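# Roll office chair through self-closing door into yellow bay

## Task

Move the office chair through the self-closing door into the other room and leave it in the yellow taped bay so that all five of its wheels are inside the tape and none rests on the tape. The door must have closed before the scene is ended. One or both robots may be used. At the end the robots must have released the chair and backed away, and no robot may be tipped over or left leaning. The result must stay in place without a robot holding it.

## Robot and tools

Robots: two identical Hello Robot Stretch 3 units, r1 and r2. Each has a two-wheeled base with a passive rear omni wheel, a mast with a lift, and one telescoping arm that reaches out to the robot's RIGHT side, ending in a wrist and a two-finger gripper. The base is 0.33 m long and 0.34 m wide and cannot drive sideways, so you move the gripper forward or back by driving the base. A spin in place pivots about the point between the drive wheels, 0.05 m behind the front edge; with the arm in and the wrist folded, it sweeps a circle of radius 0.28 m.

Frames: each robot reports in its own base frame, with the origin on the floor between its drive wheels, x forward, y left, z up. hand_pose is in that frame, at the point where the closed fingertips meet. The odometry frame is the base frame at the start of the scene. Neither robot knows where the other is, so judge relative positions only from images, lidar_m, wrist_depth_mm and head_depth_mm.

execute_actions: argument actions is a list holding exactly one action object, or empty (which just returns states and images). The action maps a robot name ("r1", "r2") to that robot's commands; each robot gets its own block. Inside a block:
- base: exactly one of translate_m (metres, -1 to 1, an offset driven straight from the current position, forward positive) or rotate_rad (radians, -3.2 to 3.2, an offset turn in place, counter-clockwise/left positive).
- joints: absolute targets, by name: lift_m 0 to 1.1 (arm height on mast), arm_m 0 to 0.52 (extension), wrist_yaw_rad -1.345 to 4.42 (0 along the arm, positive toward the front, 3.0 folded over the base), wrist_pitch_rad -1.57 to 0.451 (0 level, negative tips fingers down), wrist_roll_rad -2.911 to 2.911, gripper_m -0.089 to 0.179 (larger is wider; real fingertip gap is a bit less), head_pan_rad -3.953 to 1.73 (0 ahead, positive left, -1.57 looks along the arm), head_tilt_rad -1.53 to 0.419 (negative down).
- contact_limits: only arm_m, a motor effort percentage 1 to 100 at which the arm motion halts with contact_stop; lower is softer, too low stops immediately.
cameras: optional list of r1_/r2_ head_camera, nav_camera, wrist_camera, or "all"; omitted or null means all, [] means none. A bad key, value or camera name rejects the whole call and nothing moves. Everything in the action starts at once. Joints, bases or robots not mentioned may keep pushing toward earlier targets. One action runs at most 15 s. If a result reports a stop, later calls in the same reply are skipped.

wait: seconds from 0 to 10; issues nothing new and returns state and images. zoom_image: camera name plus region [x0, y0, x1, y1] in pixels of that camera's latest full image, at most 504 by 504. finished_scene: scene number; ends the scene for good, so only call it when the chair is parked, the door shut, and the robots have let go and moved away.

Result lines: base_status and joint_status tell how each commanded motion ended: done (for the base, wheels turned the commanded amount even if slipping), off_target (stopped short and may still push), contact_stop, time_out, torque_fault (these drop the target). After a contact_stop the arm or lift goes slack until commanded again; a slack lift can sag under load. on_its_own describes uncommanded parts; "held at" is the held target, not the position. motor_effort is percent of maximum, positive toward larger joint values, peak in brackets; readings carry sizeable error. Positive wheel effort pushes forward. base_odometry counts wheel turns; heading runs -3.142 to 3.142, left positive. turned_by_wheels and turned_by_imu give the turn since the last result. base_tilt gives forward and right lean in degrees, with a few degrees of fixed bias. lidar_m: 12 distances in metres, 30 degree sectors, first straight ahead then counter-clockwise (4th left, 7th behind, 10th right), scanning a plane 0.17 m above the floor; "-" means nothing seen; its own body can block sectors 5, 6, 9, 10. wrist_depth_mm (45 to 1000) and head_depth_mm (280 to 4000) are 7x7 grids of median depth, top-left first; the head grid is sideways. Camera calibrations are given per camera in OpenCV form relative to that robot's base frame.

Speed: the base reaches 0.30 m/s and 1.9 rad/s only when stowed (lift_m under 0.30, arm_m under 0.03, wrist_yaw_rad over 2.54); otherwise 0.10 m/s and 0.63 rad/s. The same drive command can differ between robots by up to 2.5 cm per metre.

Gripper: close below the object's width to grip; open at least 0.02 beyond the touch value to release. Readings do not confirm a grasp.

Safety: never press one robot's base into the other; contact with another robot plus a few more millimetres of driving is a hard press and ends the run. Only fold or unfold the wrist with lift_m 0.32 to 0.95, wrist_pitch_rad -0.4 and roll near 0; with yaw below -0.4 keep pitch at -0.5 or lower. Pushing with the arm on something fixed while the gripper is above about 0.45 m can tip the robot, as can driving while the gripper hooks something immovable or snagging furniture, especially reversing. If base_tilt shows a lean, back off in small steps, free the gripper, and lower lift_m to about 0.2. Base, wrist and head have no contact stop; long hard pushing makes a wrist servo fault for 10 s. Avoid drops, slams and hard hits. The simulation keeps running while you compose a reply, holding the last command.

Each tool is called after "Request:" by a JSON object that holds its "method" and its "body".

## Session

Request:
{"method": "execute_actions", "body": {"actions": []}}

Scene clock: 0.00 s.
r1.base_odometry: x=+0.000 y=+0.000 heading=+0.000 (m, m, rad; r1's odometry frame)
r1.turned_by_wheels: +0.000 (rad since the last result)
r1.turned_by_imu: +0.000 (rad since the last result)
r1.base_tilt: forward=+0.5 right=-1.6 (deg)
r1.lidar_m: 3.06 1.04 0.74 0.71 0.73 0.98 2.08 2.15 2.88 1.45 1.45 2.65
r1.head_depth_mm: 1703 2499 3832 3795 3739 3568 2303 / 1696 2471 3808 3726 3815 3522 2258 / 1687 2476 3813 3812 3735 3498 2280 / 1705 2491 3787 3781 3697 3532 2256 / 1710 2480 3722 3764 3637 3481 2251 / 1702 2486 3724 3666 3661 3286 2275 / 1693 2224 2347 2359 2372 2404 2165
r1.base_status: not commanded
r1.joint_positions: lift_m=+0.495 arm_m=+0.001 wrist_yaw_rad=+3.009 wrist_pitch_rad=-0.347 wrist_roll_rad=+0.011 gripper_m=+0.037 head_pan_rad=+0.010 head_tilt_rad=-0.017
r1.joint_status: not commanded
r1.motor_effort: left_wheel=-1 right_wheel=+0 lift_m=+33 arm_m=+0 wrist_yaw_rad=+0 wrist_pitch_rad=+8 wrist_roll_rad=+0 gripper_m=+0 head_pan_rad=+1 head_tilt_rad=+2 (%)
r1.hand_pose: x=+0.0095 y=+0.0843 z=+0.5237 quat_wxyz=(+0.169, +0.706, +0.075, +0.683) (m; r1's base frame)
r1.wrist_depth_mm: 618 - 652 681 715 743 790 / 649 - 696 734 773 808 845 / 693 - 741 788 827 875 911 / 748 765 824 848 899 995 - / 796 846 - 939 950 - - / 773 777 - 807 839 818 846 / 661 666 684 688 694 711 720
r2.base_odometry: x=+0.000 y=+0.000 heading=+0.000 (m, m, rad; r2's odometry frame)
r2.turned_by_wheels: +0.000 (rad since the last result)
r2.turned_by_imu: +0.000 (rad since the last result)
r2.base_tilt: forward=+0.2 right=+0.0 (deg)
r2.lidar_m: 1.93 1.46 1.41 1.48 2.08 2.07 2.17 2.64 1.93 3.65 2.75 2.68
r2.head_depth_mm: 2363 2531 2556 2580 2645 2664 2112 / 2345 2658 2724 2752 2786 2765 2122 / 2298 2800 2854 2880 2905 2893 2170 / 2272 2821 2756 2828 2749 2725 2168 / 2236 2370 2366 2372 2372 2349 2189 / 2026 2060 2062 2056 2045 2049 2002 / 1819 1840 1821 1822 1810 1807 1800
r2.base_status: not commanded
r2.joint_positions: lift_m=+0.488 arm_m=-0.002 wrist_yaw_rad=+2.948 wrist_pitch_rad=-0.497 wrist_roll_rad=-0.005 gripper_m=+0.037 head_pan_rad=-0.020 head_tilt_rad=-0.023
r2.joint_status: not commanded
r2.motor_effort: left_wheel=+1 right_wheel=+1 lift_m=+20 arm_m=+0 wrist_yaw_rad=+0 wrist_pitch_rad=+5 wrist_roll_rad=+0 gripper_m=-1 head_pan_rad=+0 head_tilt_rad=+1 (%)
r2.hand_pose: x=+0.0198 y=+0.0664 z=+0.4832 quat_wxyz=(+0.239, +0.697, +0.108, +0.667) (m; r2's base frame)
r2.wrist_depth_mm: - - - - - - - / - - - - - - - / - - - - - - - / 937 - 962 963 - - - / 791 778 825 808 823 824 820 / 679 676 - 700 713 704 710 / 603 595 615 618 611 619 624
pictures: r1_head_camera (sideways: a quarter turn clockwise sets it upright), r1_nav_camera (sideways: a quarter turn counterclockwise sets it upright), r1_wrist_camera, r2_head_camera (sideways: a quarter turn clockwise sets it upright), r2_nav_camera (sideways: a quarter turn counterclockwise sets it upright), r2_wrist_camera
camera_calibration (this result's frames):
r1_head_camera: T_world_to_cam=[[0.0322652, 0.00575088, -0.999463, 1.31426], [0.0259651, 0.999641, 0.00659012, -0.00409523], [0.999142, -0.0261638, 0.0321043, -0.0900835], [0, 0, 0, 1]] pos_world=[0.0477076, -0.00582133, 1.31648]
r1_nav_camera: T_world_to_cam=[[0.0551192, -0.0440951, 0.997506, -1.25863], [0.0370116, -0.998248, -0.046173, 0.10251], [0.997794, 0.0394643, -0.0533906, 0.0194462], [0, 0, 0, 1]] pos_world=[0.0461774, 0.0460631, 1.26126]
r1_wrist_camera: T_world_to_cam=[[0.989582, -0.139763, 0.0345463, -0.0222661], [-0.0406344, -0.501342, -0.864294, 0.52422], [0.138116, 0.853886, -0.501799, 0.356823], [0, 0, 0, 1]] pos_world=[-0.00594741, -0.0449844, 0.632903]
r2_head_camera: T_world_to_cam=[[-0.0738611, 0.0451258, -0.996247, 1.32111], [0.066446, 0.996979, 0.0402327, -0.0474776], [0.995052, -0.063225, -0.0766364, 0.0552967], [0, 0, 0, 1]] pos_world=[0.0457105, -0.00878602, 1.3223]
r2_nav_camera: T_world_to_cam=[[0.0399741, 0.0148649, 0.99909, -1.26366], [-0.0483378, -0.99869, 0.016793, 0.0312818], [0.998031, -0.0489651, -0.0392032, 0.00287132], [0, 0, 0, 1]] pos_world=[0.0491602, 0.0501656, 1.2621]
r2_wrist_camera: T_world_to_cam=[[0.983024, -0.181124, 0.0292957, -0.0254657], [-0.0920564, -0.625003, -0.775175, 0.449346], [0.158713, 0.759319, -0.631067, 0.417452], [0, 0, 0, 1]] pos_world=[0.000143666, -0.0407487, 0.612508]
Images, in order (width x height): r1_head_camera 896x504, r1_nav_camera 672x504, r1_wrist_camera 644x364, r2_head_camera 896x504, r2_nav_camera 672x504, r2_wrist_camera 644x364.

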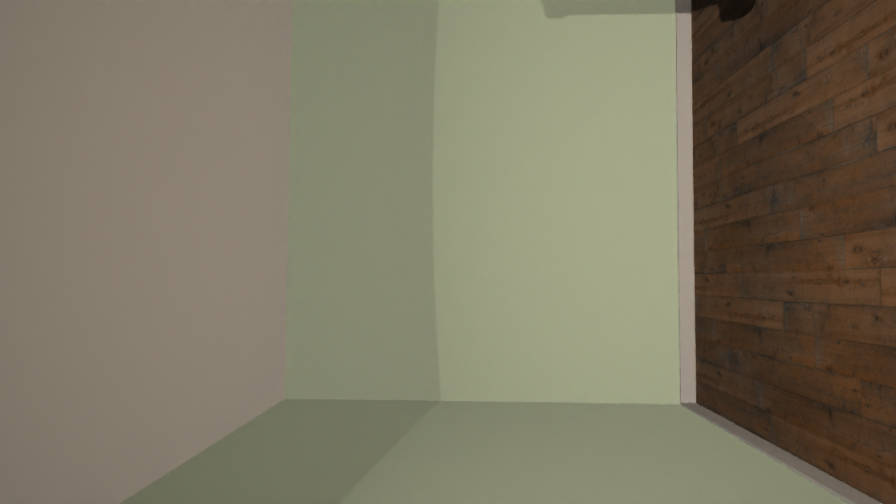

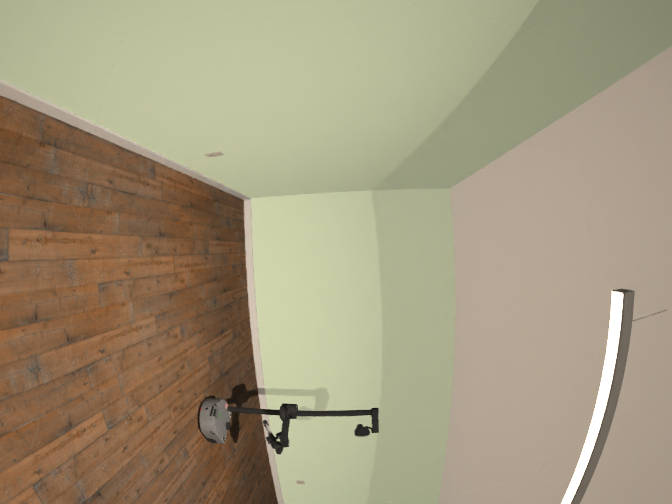

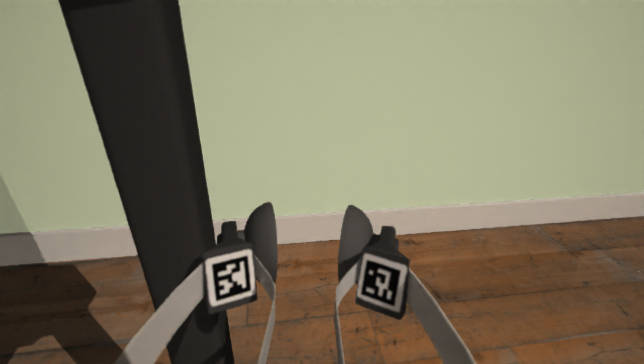

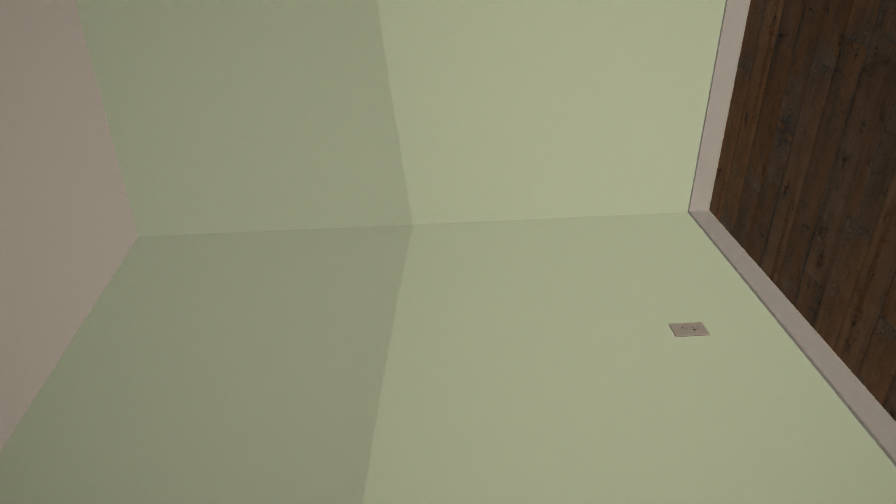

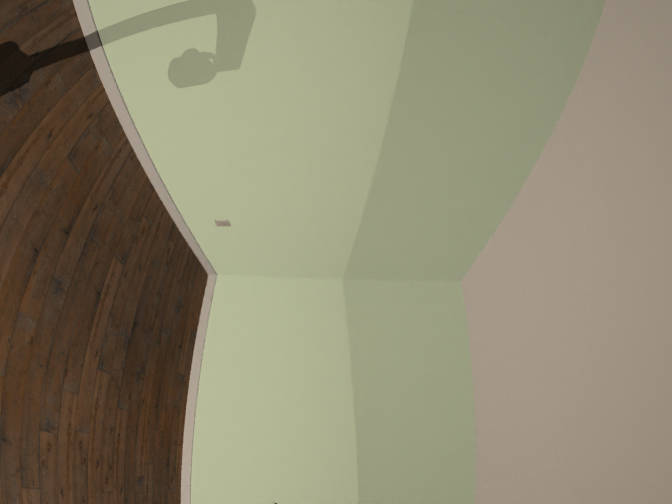

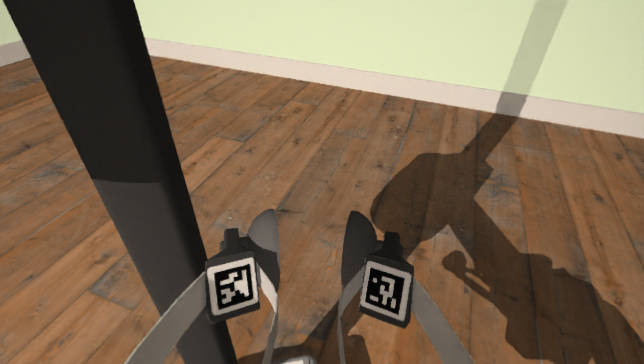

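Request:
{"method": "execute_actions", "body": {"actions": [{"r1": {"base": {"rotate_rad": -2.2}, "joints": {"lift_m": 0.27, "wrist_pitch_rad": -0.4, "head_pan_rad": -0.2, "head_tilt_rad": -0.1}}, "r2": {"base": {"rotate_rad": -1.99}, "joints": {"lift_m": 0.27, "wrist_pitch_rad": -0.4, "head_pan_rad": -0.1, "head_tilt_rad": -0.4}}}], "cameras": ["r1_head_camera","r1_nav_camera","r2_head_camera"]}}

Scene clock: 9.43 s.
r1.base_odometry: x=+0.000 y=+0.000 heading=-2.200 (m, m, rad; r1's odometry frame)
r1.turned_by_wheels: -2.200 (rad since the last result)
r1.turned_by_imu: -2.216 (rad since the last result)
r1.base_tilt: forward=+0.4 right=-1.8 (deg)
r1.lidar_m: 2.65 4.03 1.45 2.64 3.72 1.16 0.77 0.71 0.72 0.90 1.88 2.11
r1.head_depth_mm: 1974 2056 2074 2077 2105 2116 2007 / 1942 2223 2239 2256 2289 2297 1992 / 1943 2433 2436 2459 2501 2477 1961 / 1926 2637 2689 2718 2685 2699 1981 / 1942 2821 2953 3008 3019 2873 1997 / 1962 3101 3322 3390 3378 2868 1984 / 1948 3068 3835 3843 3895 2908 1980
r1.base_status: done
r1.joint_positions: lift_m=+0.270 arm_m=+0.001 wrist_yaw_rad=+3.009 wrist_pitch_rad=-0.414 wrist_roll_rad=+0.011 gripper_m=+0.037 head_pan_rad=-0.193 head_tilt_rad=-0.099
r1.joint_status: all done
r1.motor_effort: left_wheel=+4(15) right_wheel=-2(6) lift_m=+30(32) arm_m=+0(0) wrist_yaw_rad=+0(0) wrist_pitch_rad=+8(9) wrist_roll_rad=+0(0) gripper_m=+1(0) head_pan_rad=-1(12) head_tilt_rad=-1(14) (%)
r1.hand_pose: x=+0.0085 y=+0.0764 z=+0.2836 quat_wxyz=(+0.192, +0.703, +0.098, +0.677) (m; r1's base frame)
r1.wrist_depth_mm: - - - - - - - / - - - - - - - / 851 - 887 897 913 935 - / 658 656 694 712 716 731 747 / 552 555 - 569 589 600 602 / 469 484 - 505 502 501 506 / - - - - 425 430 438
r2.base_odometry: x=+0.000 y=+0.000 heading=-1.990 (m, m, rad; r2's odometry frame)
r2.turned_by_wheels: -1.990 (rad since the last result)
r2.turned_by_imu: -2.001 (rad since the last result)
r2.base_tilt: forward=+0.2 right=+0.1 (deg)
r2.lidar_m: 1.93 3.32 2.70 2.68 1.76 1.42 1.41 1.55 2.09 2.07 2.26 2.53
r2.head_depth_mm: 3744 - - 3065 2198 1717 1413 / 3845 - - 2914 2215 1728 1413 / 3798 - 1777 1983 2138 1736 1423 / 3778 - 1717 1870 2146 1738 1427 / 3783 - - 2802 2249 1756 1433 / 3810 - - 3128 2232 1765 1436 / 3895 - - 3212 2250 1751 1437
r2.base_status: done
r2.joint_positions: lift_m=+0.270 arm_m=-0.002 wrist_yaw_rad=+2.948 wrist_pitch_rad=-0.419 wrist_roll_rad=-0.005 gripper_m=+0.037 head_pan_rad=-0.093 head_tilt_rad=-0.396
r2.joint_status: all done
r2.motor_effort: left_wheel=+3(10) right_wheel=-3(9) lift_m=+15(17) arm_m=+0(0) wrist_yaw_rad=+0(0) wrist_pitch_rad=+6(7) wrist_roll_rad=+0(0) gripper_m=-1(1) head_pan_rad=-5(18) head_tilt_rad=-1(25) (%)
r2.hand_pose: x=+0.0219 y=+0.0768 z=+0.2828 quat_wxyz=(+0.213, +0.701, +0.080, +0.676) (m; r2's base frame)
r2.wrist_depth_mm: - - - - - - - / - - - - - - - / 875 - 910 929 939 935 972 / 688 - 703 708 716 731 744 / 567 - 597 576 597 590 595 / 479 480 - 500 512 494 496 / - - - 426 425 427 429
pictures: r1_head_camera (sideways: a quarter turn clockwise sets it upright), r1_nav_camera (sideways: a quarter turn counterclockwise sets it upright), r2_head_camera (sideways: a quarter turn clockwise sets it upright)
camera_calibration (this result's frames):
r1_head_camera: T_world_to_cam=[[-0.0475755, 0.0148317, -0.998758, 1.31373], [0.228174, 0.973614, 0.00358938, -0.00142154], [0.972457, -0.227719, -0.0497044, 0.0165841], [0, 0, 0, 1]] pos_world=[0.0466982, -0.0143243, 1.31292]
r1_nav_camera: T_world_to_cam=[[0.124947, -0.0699829, 0.989692, -1.24878], [-0.169603, -0.984333, -0.0481919, 0.106393], [0.97756, -0.161833, -0.134859, 0.125622], [0, 0, 0, 1]] pos_world=[0.0512726, 0.0376631, 1.25798]
r2_head_camera: T_world_to_cam=[[-0.426686, 0.0836562, -0.900522, 1.19818], [0.150559, 0.988389, 0.0204808, -0.022261], [0.891779, -0.126843, -0.434327, 0.521475], [0, 0, 0, 1]] pos_world=[0.0495566, -0.012087, 1.30593]
Images, in order (width x height): r1_head_camera 896x504, r1_nav_camera 672x504, r2_head_camera 896x504.

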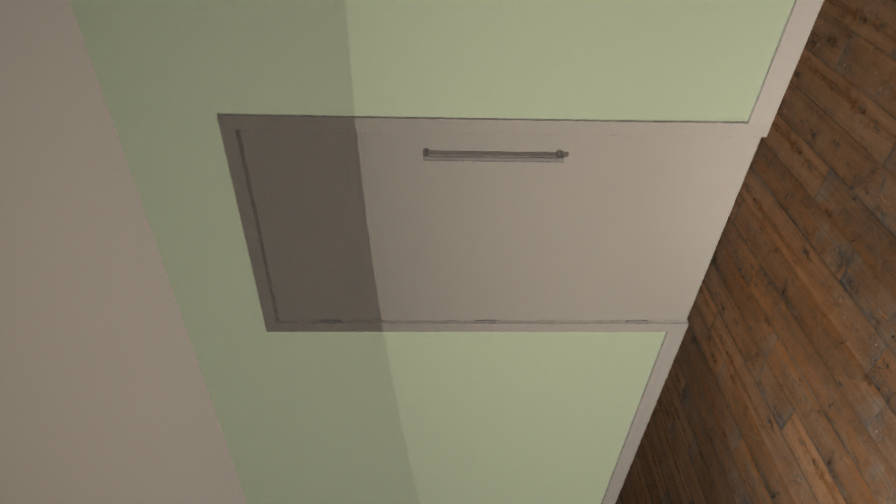

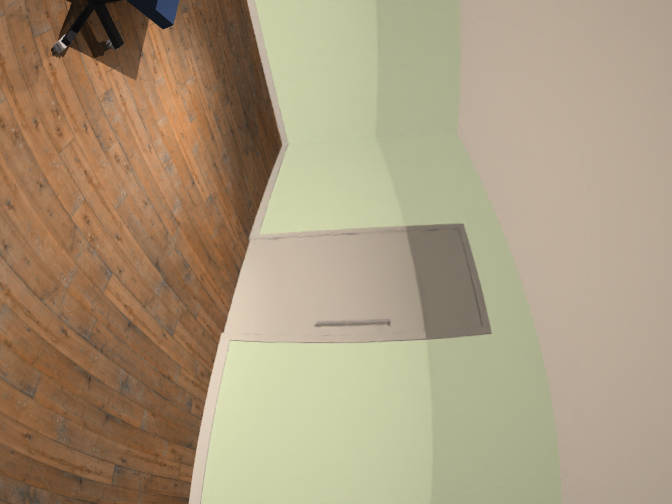

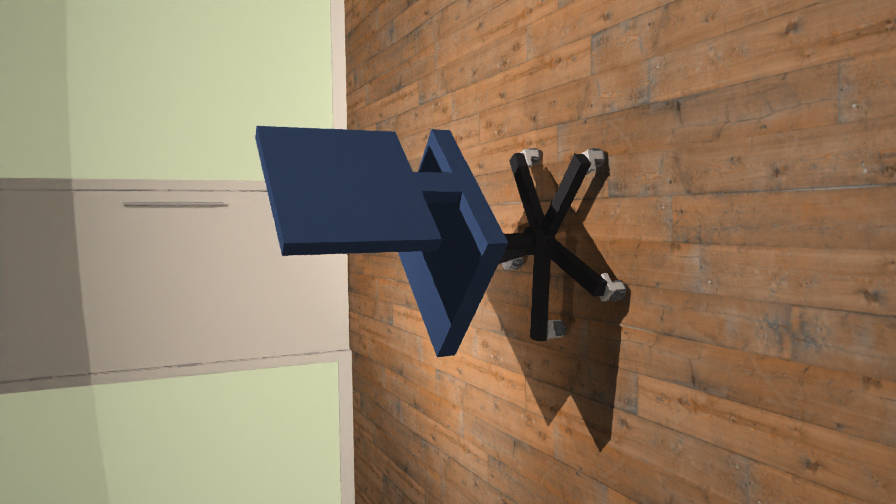

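Request:
{"method": "execute_actions", "body": {"actions": [{"r1": {"base": {"rotate_rad": -0.26}}, "r2": {"base": {"rotate_rad": 0.02}, "joints": {"wrist_yaw_rad": 2.6, "wrist_pitch_rad": 0.0}}}], "cameras": []}}

Request:
{"method": "execute_actions", "body": {"actions": [{"r1": {"base": {"translate_m": 1.0}}, "r2": {"base": {"translate_m": 1.0}, "joints": {"lift_m": 0.17, "head_tilt_rad": -0.9, "head_pan_rad": -0.4}}}], "cameras": []}}

Request:
{"method": "execute_actions", "body": {"actions": [{"r1": {"base": {"translate_m": 0.59}}, "r2": {"base": {"translate_m": 0.4}}}], "cameras": []}}

Request:
{"method": "execute_actions", "body": {"actions": [{"r1": {"base": {"rotate_rad": 1.28}, "joints": {"lift_m": 0.86, "head_pan_rad": -1.6, "head_tilt_rad": -0.4}}, "r2": {"joints": {"lift_m": 0.15, "wrist_yaw_rad": 1.57, "arm_m": 0.19, "gripper_m": 0.15}}}], "cameras": ["r1_head_camera","r1_nav_camera","r2_head_camera","r2_wrist_camera"]}}

Scene clock: 50.10 s.
r1.base_odometry: x=+0.000 y=+0.000 heading=-2.460 (m, m, rad; r1's odometry frame)
r1.turned_by_wheels: -0.260 (rad since the last result)
r1.turned_by_imu: -0.262 (rad since the last result)
r1.base_tilt: forward=+0.6 right=-1.9 (deg)
r1.lidar_m: 2.26 3.47 1.45 4.41 3.75 1.82 0.89 0.72 0.71 0.77 1.18 2.09
r1.head_depth_mm: 1886 1913 1947 1959 1949 2010 1950 / 1952 2023 2036 2043 2046 2107 1991 / 1954 2113 2141 2169 2176 2201 1991 / 1955 2247 2270 2262 2306 2336 1982 / 1952 2374 2397 2401 2406 2466 1970 / 1941 2509 2555 2578 2626 2584 1995 / 1983 2648 2698 2710 2768 2696 1984
r1.base_status: done
r1.joint_positions: lift_m=+0.270 arm_m=+0.001 wrist_yaw_rad=+3.009 wrist_pitch_rad=-0.414 wrist_roll_rad=+0.011 gripper_m=+0.037 head_pan_rad=-0.193 head_tilt_rad=-0.099
r1.joint_status: not commanded
r1.motor_effort: left_wheel=+4(12) right_wheel=-2(6) lift_m=+30(30) arm_m=+0(0) wrist_yaw_rad=+0(1) wrist_pitch_rad=+8(8) wrist_roll_rad=+0(0) gripper_m=+0(1) head_pan_rad=-1(1) head_tilt_rad=-1(0) (%)
r1.hand_pose: x=+0.0085 y=+0.0764 z=+0.2836 quat_wxyz=(+0.192, +0.703, +0.098, +0.677) (m; r1's base frame)
r1.wrist_depth_mm: - - - - - - - / - - - - - - - / 840 - 901 904 929 951 - / 669 657 689 695 719 729 746 / 550 550 - 577 589 600 607 / 469 483 - 508 505 500 507 / - - - - 425 431 436
r2.base_odometry: x=+0.000 y=+0.000 heading=-1.970 (m, m, rad; r2's odometry frame)
r2.turned_by_wheels: +0.020 (rad since the last result)
r2.turned_by_imu: +0.021 (rad since the last result)
r2.base_tilt: forward=+0.3 right=+0.1 (deg)
r2.lidar_m: 1.93 3.26 2.69 2.67 1.73 1.42 1.42 1.56 2.08 2.07 2.28 2.51
r2.head_depth_mm: 3777 - - 3012 2208 1709 1402 / 3830 - - 2908 2196 1719 1416 / 3799 - 1746 1891 2116 1727 1422 / 3808 - - 1976 2143 1739 1419 / 3880 - - 2833 2255 1740 1425 / 3885 - - 3151 2271 1760 1430 / 3912 - - 3189 2273 1753 1432
r2.base_status: done
r2.joint_positions: lift_m=+0.270 arm_m=-0.002 wrist_yaw_rad=+2.604 wrist_pitch_rad=-0.022 wrist_roll_rad=-0.005 gripper_m=+0.037 head_pan_rad=-0.093 head_tilt_rad=-0.396
r2.joint_status: all done
r2.motor_effort: left_wheel=+1(4) right_wheel=-1(5) lift_m=+14(15) arm_m=+0(0) wrist_yaw_rad=-3(2) wrist_pitch_rad=+7(8) wrist_roll_rad=+0(0) gripper_m=-1(1) head_pan_rad=-5(5) head_tilt_rad=-3(2) (%)
r2.hand_pose: x=+0.1096 y=+0.0762 z=+0.3792 quat_wxyz=(+0.196, +0.682, -0.179, +0.681) (m; r2's base frame)
r2.wrist_depth_mm: - - - - - - - / - - - - - - - / - - - - - - - / - - - - - - - / - - - - - - - / 854 854 - 877 956 888 921 / 653 658 670 665 682 684 695
pictures: none
No camera images: the call's "cameras" was empty. Leave "cameras" out to get every camera's image.

Scene clock: 55.20 s.
r1.base_odometry: x=-0.776 y=-0.630 heading=-2.460 (m, m, rad; r1's odometry frame)
r1.turned_by_wheels: +0.000 (rad since the last result)
r1.turned_by_imu: +0.001 (rad since the last result)
r1.base_tilt: forward=+0.4 right=-1.9 (deg)
r1.lidar_m: 1.42 2.17 3.43 3.72 1.38 3.37 1.66 1.34 1.32 1.45 1.31 1.30
r1.head_depth_mm: 1169 1171 1187 1197 1200 1215 1227 / 1234 1232 1249 1261 1265 1271 1289 / 1302 1304 1322 1324 1337 1348 1358 / 1366 1371 1392 1387 1389 1417 1448 / 1442 1457 1478 1474 1498 1507 1527 / 1523 1535 1548 1561 1596 1602 1627 / 1643 1657 1654 1664 1695 1720 1734
r1.base_status: done
r1.joint_positions: lift_m=+0.270 arm_m=+0.001 wrist_yaw_rad=+3.009 wrist_pitch_rad=-0.415 wrist_roll_rad=+0.011 gripper_m=+0.037 head_pan_rad=-0.193 head_tilt_rad=-0.100
r1.joint_status: not commanded
r1.motor_effort: left_wheel=+3(17) right_wheel=-1(4) lift_m=+30(30) arm_m=+0(0) wrist_yaw_rad=+0(0) wrist_pitch_rad=+8(8) wrist_roll_rad=+0(0) gripper_m=+1(0) head_pan_rad=-1(1) head_tilt_rad=-1(1) (%)
r1.hand_pose: x=+0.0085 y=+0.0764 z=+0.2836 quat_wxyz=(+0.192, +0.703, +0.099, +0.677) (m; r1's base frame)
r1.wrist_depth_mm: - - - - - - - / - - - - - - - / 852 - 892 902 939 951 - / 668 663 699 705 714 741 756 / 550 554 - 569 593 599 600 / 469 484 - 510 501 492 507 / - - - - 424 431 432
r2.base_odometry: x=-0.389 y=-0.921 heading=-1.970 (m, m, rad; r2's odometry frame)
r2.turned_by_wheels: +0.000 (rad since the last result)
r2.turned_by_imu: +0.007 (rad since the last result)
r2.base_tilt: forward=+0.3 right=+0.0 (deg)
r2.lidar_m: 3.39 3.04 2.52 2.50 2.78 2.41 2.39 2.65 2.25 2.25 2.48 0.96
r2.head_depth_mm: 2634 2217 1853 1596 1412 1255 1134 / 1862 2113 1846 1605 1410 1261 1135 / 786 944 1234 1594 1409 1259 1132 / 687 755 906 1436 1409 1256 1136 / 2733 1335 1155 1085 1365 1260 1137 / 2717 2227 1185 1510 1411 1262 1130 / 2742 2225 1185 1586 1421 1258 1136
r2.base_status: done
r2.joint_positions: lift_m=+0.170 arm_m=-0.002 wrist_yaw_rad=+2.603 wrist_pitch_rad=-0.021 wrist_roll_rad=-0.005 gripper_m=+0.037 head_pan_rad=-0.393 head_tilt_rad=-0.890
r2.joint_status: all done
r2.motor_effort: left_wheel=+0(9) right_wheel=-1(5) lift_m=+15(15) arm_m=+0(0) wrist_yaw_rad=-2(3) wrist_pitch_rad=+7(7) wrist_roll_rad=+0(0) gripper_m=-1(1) head_pan_rad=-4(35) head_tilt_rad=-5(33) (%)
r2.hand_pose: x=+0.1098 y=+0.0761 z=+0.2796 quat_wxyz=(+0.196, +0.682, -0.180, +0.682) (m; r2's base frame)
r2.wrist_depth_mm: - - - - - - - / - - - - - - - / - - - - - - - / - - - - - - - / 953 963 - - - - - / 665 673 - 674 744 704 711 / 508 515 524 526 530 539 543
pictures: none
No camera images: the call's "cameras" was empty. Leave "cameras" out to get every camera's image.

Scene clock: 58.80 s.
r1.base_odometry: x=-1.234 y=-1.002 heading=-2.459 (m, m, rad; r1's odometry frame)
r1.turned_by_wheels: +0.000 (rad since the last result)
r1.turned_by_imu: +0.000 (rad since the last result)
r1.base_tilt: forward=+0.5 right=-1.8 (deg)
r1.lidar_m: 0.91 1.40 3.07 3.35 4.97 4.29 2.12 1.71 1.69 1.05 0.84 0.83
r1.head_depth_mm: 731 736 743 753 758 765 771 / 778 782 786 790 796 809 820 / 812 819 827 825 836 837 848 / 857 864 870 879 885 894 908 / 905 917 923 933 946 947 956 / 962 974 985 992 999 1016 1021 / 1025 1035 1042 1055 1067 1085 1088
r1.base_status: done
r1.joint_positions: lift_m=+0.270 arm_m=+0.001 wrist_yaw_rad=+3.009 wrist_pitch_rad=-0.415 wrist_roll_rad=+0.011 gripper_m=+0.037 head_pan_rad=-0.193 head_tilt_rad=-0.100
r1.joint_status: not commanded
r1.motor_effort: left_wheel=+3(16) right_wheel=-2(4) lift_m=+31(31) arm_m=+0(0) wrist_yaw_rad=+0(0) wrist_pitch_rad=+8(8) wrist_roll_rad=+0(0) gripper_m=+1(1) head_pan_rad=-1(1) head_tilt_rad=+1(0) (%)
r1.hand_pose: x=+0.0085 y=+0.0764 z=+0.2835 quat_wxyz=(+0.192, +0.703, +0.099, +0.677) (m; r1's base frame)
r1.wrist_depth_mm: - - - - - - - / - - - - - - - / 835 - 902 896 909 959 - / 663 650 695 700 729 741 748 / 550 553 - 574 585 592 600 / 466 491 - 507 500 500 502 / - - - - 424 431 436
r2.base_odometry: x=-0.544 y=-1.290 heading=-1.970 (m, m, rad; r2's odometry frame)
r2.turned_by_wheels: +0.000 (rad since the last result)
r2.turned_by_imu: +0.003 (rad since the last result)
r2.base_tilt: forward=+0.3 right=+0.0 (deg)
r2.lidar_m: 3.00 2.96 2.44 2.43 2.70 2.79 2.78 2.82 2.33 2.32 2.57 0.59
r2.head_depth_mm: 2727 2196 447 456 1414 1255 1136 / 2724 2217 1851 993 629 1216 1131 / 2233 2151 1871 1018 894 853 1136 / 2563 2158 1860 1017 892 1197 1119 / 2717 2207 1875 1020 908 1257 1139 / 2648 2225 1880 1041 943 1258 1131 / 2672 2227 1866 1601 1395 1262 1138
r2.base_status: done
r2.joint_positions: lift_m=+0.170 arm_m=-0.002 wrist_yaw_rad=+2.603 wrist_pitch_rad=-0.020 wrist_roll_rad=-0.005 gripper_m=+0.037 head_pan_rad=-0.393 head_tilt_rad=-0.890
r2.joint_status: not commanded
r2.motor_effort: left_wheel=+0(8) right_wheel=+1(5) lift_m=+15(16) arm_m=+0(0) wrist_yaw_rad=-3(2) wrist_pitch_rad=+7(7) wrist_roll_rad=+0(0) gripper_m=+0(0) head_pan_rad=-5(4) head_tilt_rad=-5(4) (%)
r2.hand_pose: x=+0.1099 y=+0.0761 z=+0.2797 quat_wxyz=(+0.196, +0.682, -0.180, +0.682) (m; r2's base frame)
r2.wrist_depth_mm: - - - - - - - / - - - - - - - / - - - - - - - / - - - - - - - / 940 954 - - - - - / 664 680 - 686 749 707 716 / 504 514 522 529 539 535 540
pictures: none
No camera images: the call's "cameras" was empty. Leave "cameras" out to get every camera's image.

Scene clock: 65.00 s.
r1.base_odometry: x=-1.234 y=-1.002 heading=-1.180 (m, m, rad; r1's odometry frame)
r1.turned_by_wheels: +1.280 (rad since the last result)
r1.turned_by_imu: +1.289 (rad since the last result)
r1.base_tilt: forward=+0.4 right=-1.8 (deg)
r1.lidar_m: 3.09 3.83 1.64 2.86 1.84 1.68 1.42 0.91 0.84 0.83 1.04 2.08
r1.head_depth_mm: 663 700 745 792 851 909 984 / 679 719 769 825 883 949 1029 / 702 746 800 847 915 992 1072 / 732 773 827 885 954 1047 1140 / 755 808 864 931 1010 1105 1206 / 783 836 899 972 1055 1158 1277 / 814 870 943 1016 1115 1216 1333
r1.base_status: done
r1.joint_positions: lift_m=+0.860 arm_m=+0.001 wrist_yaw_rad=+3.009 wrist_pitch_rad=-0.415 wrist_roll_rad=+0.011 gripper_m=+0.037 head_pan_rad=-1.593 head_tilt_rad=-0.396
r1.joint_status: all done
r1.motor_effort: left_wheel=-4(13) right_wheel=+2(6) lift_m=+37(40) arm_m=+0(1) wrist_yaw_rad=+0(1) wrist_pitch_rad=+8(8) wrist_roll_rad=+0(0) gripper_m=+1(1) head_pan_rad=-1(28) head_tilt_rad=-3(28) (%)
r1.hand_pose: x=+0.0085 y=+0.0763 z=+0.8732 quat_wxyz=(+0.192, +0.703, +0.099, +0.677) (m; r1's base frame)
r1.wrist_depth_mm: - - - - - - - / - - - - - - - / - - - - - - - / - - - - - - - / - - - - - - - / - - - - - - - / - - - - - - -
r2.base_odometry: x=-0.544 y=-1.290 heading=-1.970 (m, m, rad; r2's odometry frame)
r2.turned_by_wheels: +0.000 (rad since the last result)
r2.turned_by_imu: +0.002 (rad since the last result)
r2.base_tilt: forward=+0.2 right=+0.1 (deg)
r2.lidar_m: 3.00 2.96 2.44 2.43 2.69 2.79 2.78 2.82 2.32 2.31 2.58 0.59
r2.head_depth_mm: 2750 2214 448 455 1409 1241 1117 / 2718 2201 1859 996 630 1221 1130 / 2668 2210 1858 1015 892 851 1139 / 2709 2236 1858 1019 891 1193 1116 / 2729 2201 1866 1016 906 1261 1133 / 2656 2223 1857 1038 945 1259 1137 / 2678 2230 1869 1616 1385 1260 1139
r2.base_status: not commanded
r2.joint_positions: lift_m=+0.150 arm_m=+0.190 wrist_yaw_rad=+1.573 wrist_pitch_rad=-0.020 wrist_roll_rad=-0.005 gripper_m=+0.150 head_pan_rad=-0.393 head_tilt_rad=-0.890
r2.joint_status: all done
r2.motor_effort: left_wheel=+0(0) right_wheel=+0(0) lift_m=+15(17) arm_m=+2(2) wrist_yaw_rad=-2(5) wrist_pitch_rad=+7(7) wrist_roll_rad=+0(0) gripper_m=-1(83) head_pan_rad=-4(4) head_tilt_rad=-5(5) (%)
r2.hand_pose: x=+0.2343 y=-0.3343 z=+0.2597 quat_wxyz=(+0.506, +0.504, -0.493, +0.497) (m; r2's base frame)
r2.wrist_depth_mm: 434 325 307 311 302 330 - / - - - 436 - - - / - - - - - - - / - - - - - - - / 883 - 905 872 947 - - / 641 569 442 451 586 - 669 / 457 328 449 393 478 482 510
pictures: r1_head_camera (sideways: a quarter turn clockwise sets it upright), r1_nav_camera (sideways: a quarter turn counterclockwise sets it upright), r2_head_camera (sideways: a quarter turn clockwise sets it upright), r2_wrist_camera
camera_calibration (this result's frames):
r1_head_camera: T_world_to_cam=[[0.012939, 0.339134, -0.940649, 1.23733], [0.998265, -0.0584298, -0.00733426, 0.00810154], [-0.0574492, -0.938922, -0.339301, 0.399814], [0, 0, 0, 1]] pos_world=[-0.00112828, -0.0437527, 1.29961]
r1_nav_camera: T_world_to_cam=[[-0.0539617, -0.418341, 0.906686, -1.13925], [-0.998503, 0.0145244, -0.0527248, 0.117331], [0.0088878, -0.908174, -0.418498, 0.500691], [0, 0, 0, 1]] pos_world=[0.0512295, -0.023586, 1.24867]
r2_head_camera: T_world_to_cam=[[-0.729681, 0.349959, -0.587447, 0.791948], [0.438646, 0.89861, -0.00952426, 0.0150485], [0.524552, -0.264631, -0.809207, 1.01136], [0, 0, 0, 1]] pos_world=[0.0407581, -0.0230355, 1.28377]
r2_wrist_camera: T_world_to_cam=[[-0.00131362, -0.999511, 0.0312528, -0.345779], [-0.204482, -0.030324, -0.978401, 0.32336], [0.978869, -0.00767588, -0.204342, -0.0128221], [0, 0, 0, 1]] pos_world=[0.0782181, -0.335902, 0.324562]
Images, in order (width x height): r1_head_camera 896x504, r1_nav_camera 672x504, r2_head_camera 896x504, r2_wrist_camera 644x364.

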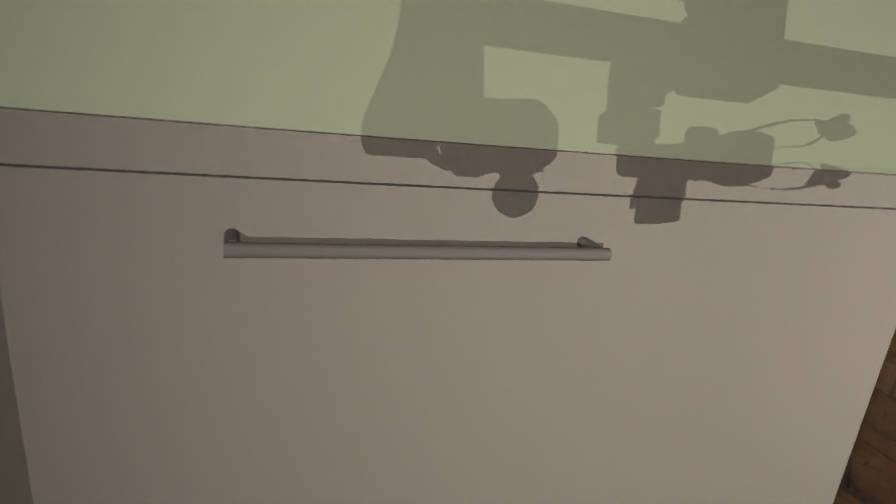

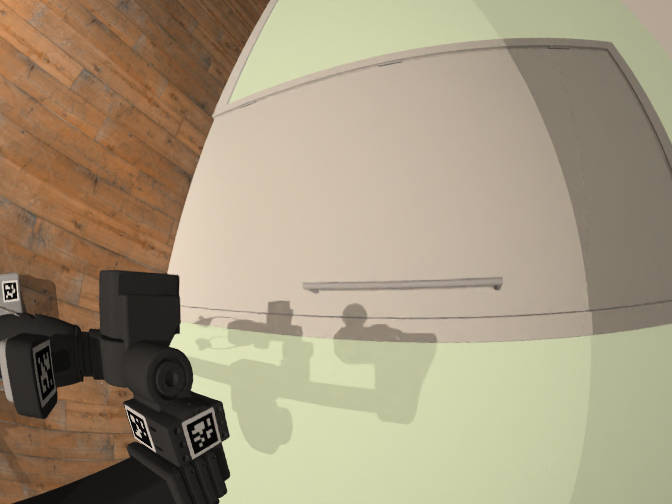

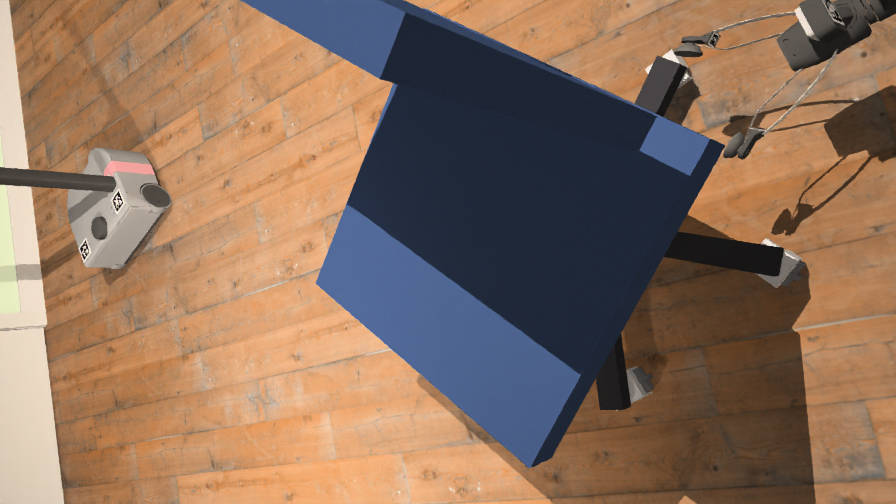

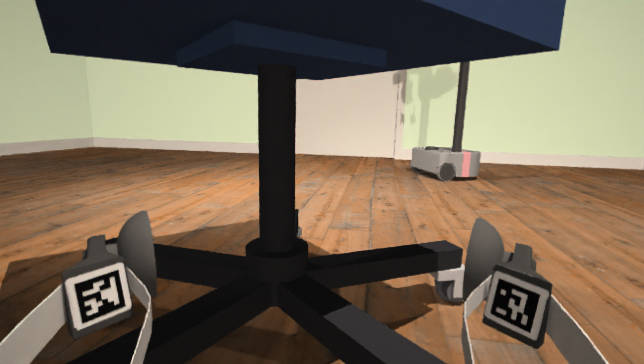

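Request:
{"method": "execute_actions", "body": {"actions": []}}

Scene clock: 76.77 s.
r1.base_odometry: x=-1.234 y=-1.002 heading=-1.180 (m, m, rad; r1's odometry frame)
r1.turned_by_wheels: +0.000 (rad since the last result)
r1.turned_by_imu: +0.000 (rad since the last result)
r1.base_tilt: forward=+0.5 right=-1.6 (deg)
r1.lidar_m: 3.09 3.81 1.65 2.87 1.85 1.69 1.42 0.92 0.83 0.83 1.04 2.08
r1.head_depth_mm: 664 699 745 791 850 913 984 / 681 720 767 823 884 950 1031 / 701 745 797 849 915 986 1077 / 732 771 825 882 955 1042 1144 / 760 806 864 928 1007 1100 1213 / 785 839 897 974 1058 1164 1278 / 811 873 938 1016 1110 1217 1338
r1.base_status: done
r1.joint_positions: lift_m=+0.860 arm_m=+0.001 wrist_yaw_rad=+3.009 wrist_pitch_rad=-0.415 wrist_roll_rad=+0.011 gripper_m=+0.037 head_pan_rad=-1.593 head_tilt_rad=-0.396
r1.joint_status: all done
r1.motor_effort: left_wheel=-4(13) right_wheel=+2(6) lift_m=+37(40) arm_m=+0(1) wrist_yaw_rad=+0(1) wrist_pitch_rad=+8(8) wrist_roll_rad=+0(0) gripper_m=+1(1) head_pan_rad=-1(28) head_tilt_rad=-3(28) (%)
r1.hand_pose: x=+0.0085 y=+0.0763 z=+0.8732 quat_wxyz=(+0.192, +0.703, +0.099, +0.677) (m; r1's base frame)
r1.wrist_depth_mm: - - - - - - - / - - - - - - - / - - - - - - - / - - - - - - - / - - - - - - - / - - - - - - - / - - - - - - -
r2.base_odometry: x=-0.544 y=-1.290 heading=-1.970 (m, m, rad; r2's odometry frame)
r2.turned_by_wheels: +0.000 (rad since the last result)
r2.turned_by_imu: +0.001 (rad since the last result)
r2.base_tilt: forward=+0.2 right=+0.0 (deg)
r2.lidar_m: 3.00 2.97 2.44 2.43 2.69 2.80 2.78 2.82 2.32 2.31 2.57 0.59
r2.head_depth_mm: 2725 2211 447 455 1409 1239 1117 / 2742 2217 1861 993 628 1221 1135 / 2628 2202 1853 1014 888 847 1131 / 2773 2205 1858 1014 894 1183 1116 / 2715 2225 1862 1010 910 1260 1136 / 2669 2237 1855 1039 944 1263 1139 / 2633 2219 1864 1601 1389 1257 1136
r2.base_status: not commanded
r2.joint_positions: lift_m=+0.150 arm_m=+0.190 wrist_yaw_rad=+1.573 wrist_pitch_rad=-0.020 wrist_roll_rad=-0.005 gripper_m=+0.150 head_pan_rad=-0.393 head_tilt_rad=-0.890
r2.joint_status: all done
r2.motor_effort: left_wheel=+0(0) right_wheel=+0(0) lift_m=+14(17) arm_m=+2(2) wrist_yaw_rad=-2(5) wrist_pitch_rad=+7(7) wrist_roll_rad=+0(0) gripper_m=+0(83) head_pan_rad=-5(4) head_tilt_rad=-5(5) (%)
r2.hand_pose: x=+0.2343 y=-0.3343 z=+0.2597 quat_wxyz=(+0.506, +0.504, -0.493, +0.497) (m; r2's base frame)
r2.wrist_depth_mm: 431 325 307 309 306 331 - / - - - 436 - - - / - - - - - - - / - - - - - - - / 879 - 904 858 948 - - / 646 566 447 449 592 - 669 / 462 329 449 394 480 482 508
pictures: r1_head_camera (sideways: a quarter turn clockwise sets it upright), r1_nav_camera (sideways: a quarter turn counterclockwise sets it upright), r1_wrist_camera, r2_head_camera (sideways: a quarter turn clockwise sets it upright), r2_nav_camera (sideways: a quarter turn counterclockwise sets it upright), r2_wrist_camera
camera_calibration (this result's frames):
r1_head_camera: T_world_to_cam=[[0.012939, 0.339134, -0.940649, 1.23733], [0.998265, -0.0584299, -0.00733426, 0.00810154], [-0.0574494, -0.938922, -0.339301, 0.399814], [0, 0, 0, 1]] pos_world=[-0.00112829, -0.0437527, 1.29961]
r1_nav_camera: T_world_to_cam=[[-0.0539618, -0.418341, 0.906686, -1.13925], [-0.998503, 0.0145246, -0.0527248, 0.117331], [0.00888769, -0.908174, -0.418498, 0.500691], [0, 0, 0, 1]] pos_world=[0.0512295, -0.023586, 1.24867]
r1_wrist_camera: T_world_to_cam=[[0.989889, -0.13746, 0.0349905, -0.0349855], [-0.0483205, -0.558724, -0.827945, 0.794971], [0.133359, 0.817883, -0.559717, 0.592561], [0, 0, 0, 1]] pos_world=[-0.0059782, -0.0452844, 0.991083]
r2_head_camera: T_world_to_cam=[[-0.729681, 0.349959, -0.587447, 0.791948], [0.438646, 0.89861, -0.00952426, 0.0150485], [0.524552, -0.264631, -0.809207, 1.01136], [0, 0, 0, 1]] pos_world=[0.0407581, -0.0230355, 1.28377]
r2_nav_camera: T_world_to_cam=[[0.733453, -0.287318, 0.616032, -0.768221], [-0.388157, -0.921017, 0.0325802, 0.0128312], [0.558015, -0.263013, -0.787047, 0.978668], [0, 0, 0, 1]] pos_world=[0.0223227, 0.0484969, 1.24309]
r2_wrist_camera: T_world_to_cam=[[-0.00131374, -0.999511, 0.031253, -0.345779], [-0.204482, -0.0303241, -0.978401, 0.32336], [0.97887, -0.00767603, -0.204342, -0.0128221], [0, 0, 0, 1]] pos_world=[0.0782181, -0.335902, 0.324562]
Images, in order (width x height): r1_head_camera 896x504, r1_nav_camera 672x504, r1_wrist_camera 644x364, r2_head_camera 896x504, r2_nav_camera 672x504, r2_wrist_camera 644x364.

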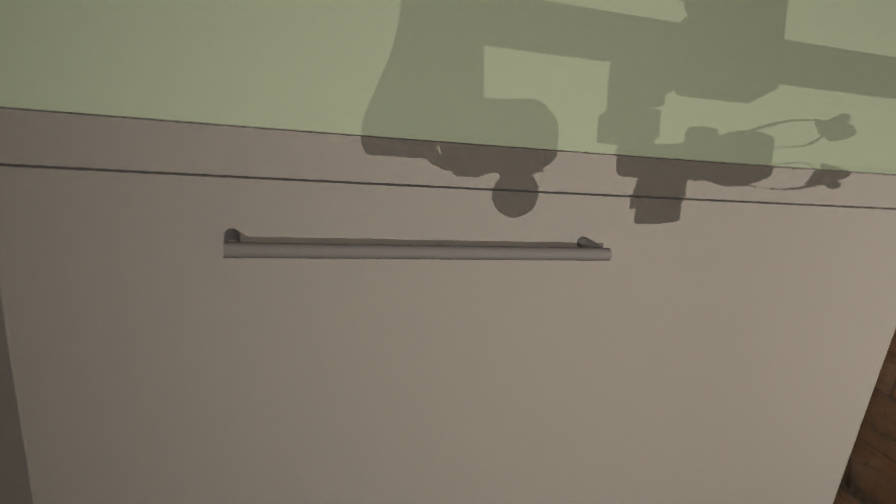

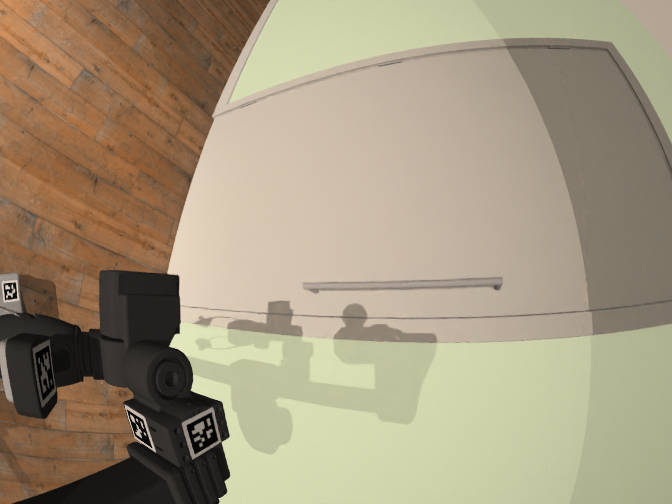

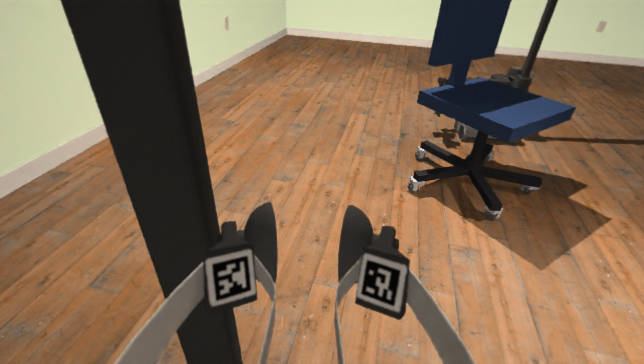

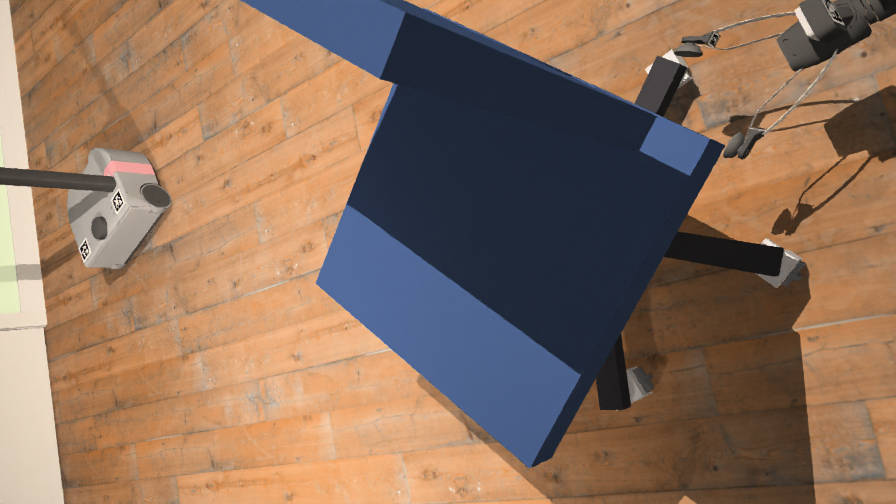

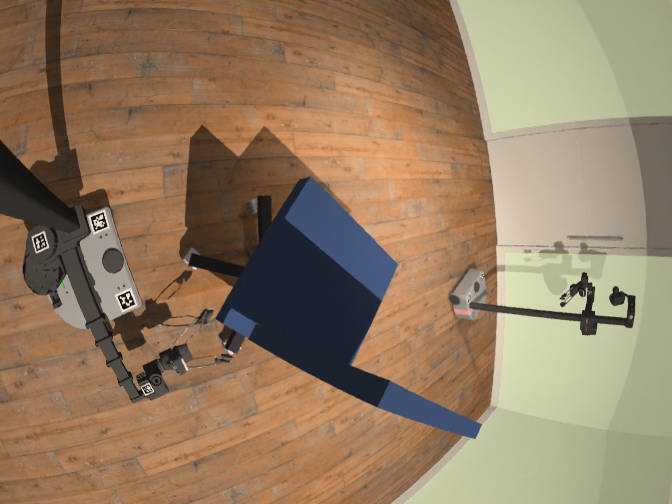

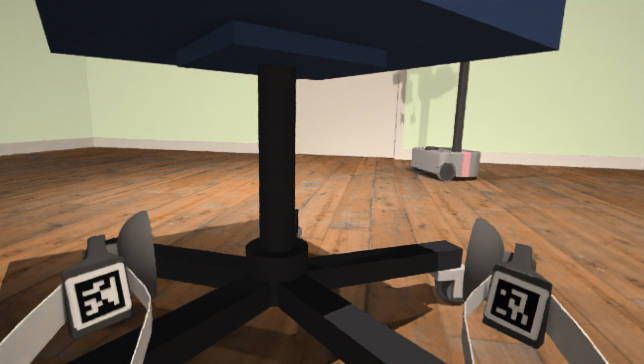

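Request:
{"method": "execute_actions", "body": {"actions": [{"r1":{"joints":{"wrist_yaw_rad":-0.15,"wrist_pitch_rad":-0.45,"gripper_m":0.11,"arm_m":0.36}},"r2":{"base":{"translate_m":0.2},"joints":{"arm_m":0.137}}}], "cameras": ["r1_wrist_camera","r2_wrist_camera","r2_nav_camera"]}}

Scene clock: 83.87 s.
r1.base_odometry: x=-1.234 y=-1.002 heading=-1.180 (m, m, rad; r1's odometry frame)
r1.turned_by_wheels: +0.000 (rad since the last result)
r1.turned_by_imu: -0.001 (rad since the last result)
r1.base_tilt: forward=+0.5 right=-1.6 (deg)
r1.lidar_m: 3.08 3.82 1.64 2.87 1.85 1.69 1.42 0.92 0.83 0.83 1.04 2.08
r1.head_depth_mm: 663 700 742 793 845 889 - / 679 720 768 821 865 - 1042 / 704 745 796 845 - 994 1074 / 730 772 823 881 - 1055 1146 / 754 807 860 927 1008 1107 1204 / 783 837 901 977 1052 1160 1284 / 813 870 936 1022 1114 1210 1331
r1.base_status: not commanded
r1.joint_positions: lift_m=+0.860 arm_m=+0.360 wrist_yaw_rad=-0.149 wrist_pitch_rad=-0.463 wrist_roll_rad=+0.011 gripper_m=+0.110 head_pan_rad=-1.593 head_tilt_rad=-0.396
r1.joint_status: all done
r1.motor_effort: left_wheel=-4(4) right_wheel=+1(1) lift_m=+37(37) arm_m=+6(6) wrist_yaw_rad=-2(3) wrist_pitch_rad=+7(8) wrist_roll_rad=+0(0) gripper_m=+0(82) head_pan_rad=-1(1) head_tilt_rad=-3(2) (%)
r1.hand_pose: x=-0.0539 y=-0.7207 z=+0.8626 quat_wxyz=(+0.671, +0.110, -0.702, -0.214) (m; r1's base frame)
r1.wrist_depth_mm: 292 275 256 242 223 212 208 / 322 306 280 263 243 233 225 / 363 341 314 290 262 254 242 / 416 386 351 319 289 283 265 / 489 442 402 364 327 311 292 / 589 - 466 420 375 342 323 / 753 637 553 490 434 413 364
r2.base_odometry: x=-0.622 y=-1.474 heading=-1.970 (m, m, rad; r2's odometry frame)
r2.turned_by_wheels: +0.000 (rad since the last result)
r2.turned_by_imu: +0.003 (rad since the last result)
r2.base_tilt: forward=+0.2 right=+0.1 (deg)
r2.lidar_m: 2.82 2.92 2.41 2.40 2.66 2.98 2.98 2.86 2.36 2.36 2.61 0.42
r2.head_depth_mm: 2730 2201 1853 1606 892 796 709 / 2625 2166 1862 1016 891 797 738 / 2655 2115 1857 1017 891 796 999 / 2655 2210 1876 1017 893 794 1118 / 2600 2212 1873 1604 891 824 1133 / 2571 2209 1860 1596 1411 1201 1142 / 2542 2225 1860 1592 1417 1255 1134
r2.base_status: done
r2.joint_positions: lift_m=+0.150 arm_m=+0.137 wrist_yaw_rad=+1.573 wrist_pitch_rad=-0.020 wrist_roll_rad=-0.005 gripper_m=+0.150 head_pan_rad=-0.393 head_tilt_rad=-0.890
r2.joint_status: all done
r2.motor_effort: left_wheel=+0(5) right_wheel=-1(5) lift_m=+15(15) arm_m=-2(2) wrist_yaw_rad=-2(2) wrist_pitch_rad=+7(7) wrist_roll_rad=+0(0) gripper_m=-1(1) head_pan_rad=-4(4) head_tilt_rad=-6(6) (%)
r2.hand_pose: x=+0.2343 y=-0.2818 z=+0.2597 quat_wxyz=(+0.506, +0.504, -0.493, +0.497) (m; r2's base frame)
r2.wrist_depth_mm: - 293 244 223 232 256 289 / - - - 232 - - - / - - - 240 - - - / - - - 247 - - - / 885 - 914 256 941 - - / 638 635 646 264 651 - 675 / 344 330 332 268 339 358 515
pictures: r1_wrist_camera, r2_nav_camera (sideways: a quarter turn counterclockwise sets it upright), r2_wrist_camera
camera_calibration (this result's frames):
r1_wrist_camera: T_world_to_cam=[[-0.987808, 0.151643, 0.0352049, 0.0191492], [0.0630238, 0.596326, -0.800265, 1.15241], [-0.142348, -0.788289, -0.598613, 0.107999], [0, 0, 0, 1]] pos_world=[-0.03834, -0.604981, 0.986209]
r2_nav_camera: T_world_to_cam=[[0.733453, -0.287318, 0.616032, -0.768221], [-0.388157, -0.921017, 0.0325802, 0.0128312], [0.558015, -0.263013, -0.787047, 0.978668], [0, 0, 0, 1]] pos_world=[0.0223227, 0.0484969, 1.24309]
r2_wrist_camera: T_world_to_cam=[[-0.0013135, -0.999511, 0.0312529, -0.293278], [-0.204482, -0.0303241, -0.978401, 0.324953], [0.97887, -0.00767578, -0.204342, -0.0124189], [0, 0, 0, 1]] pos_world=[0.0782181, -0.283376, 0.324562]
Images, in order (width x height): r1_wrist_camera 644x364, r2_nav_camera 672x504, r2_wrist_camera 644x364.

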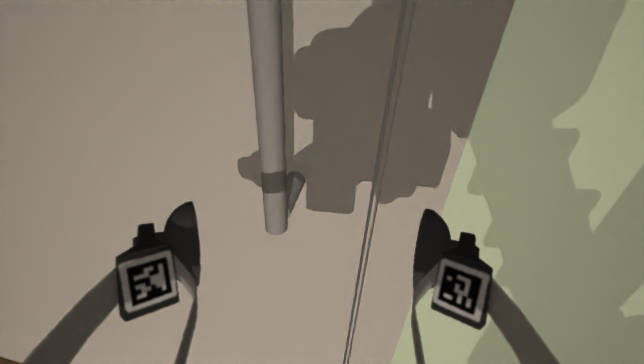

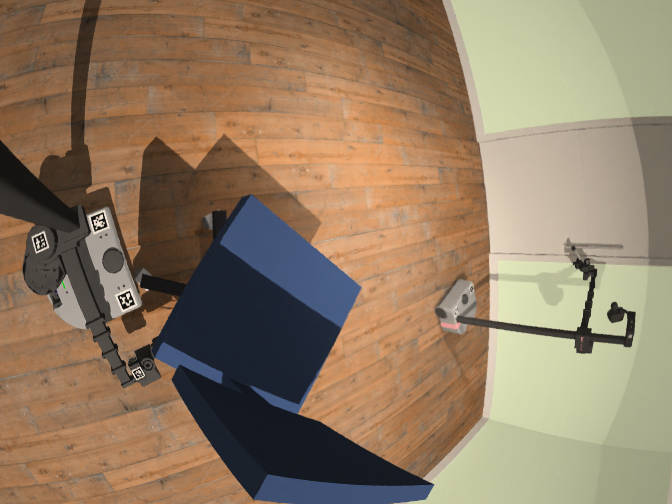

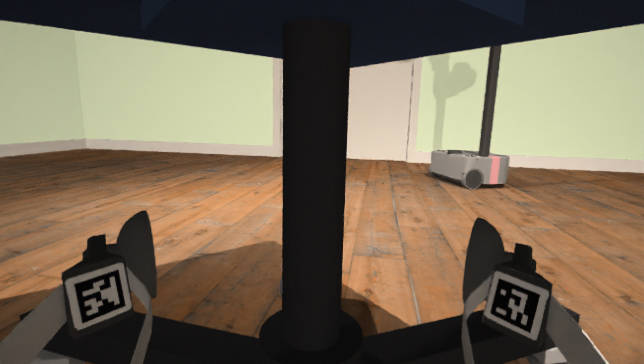

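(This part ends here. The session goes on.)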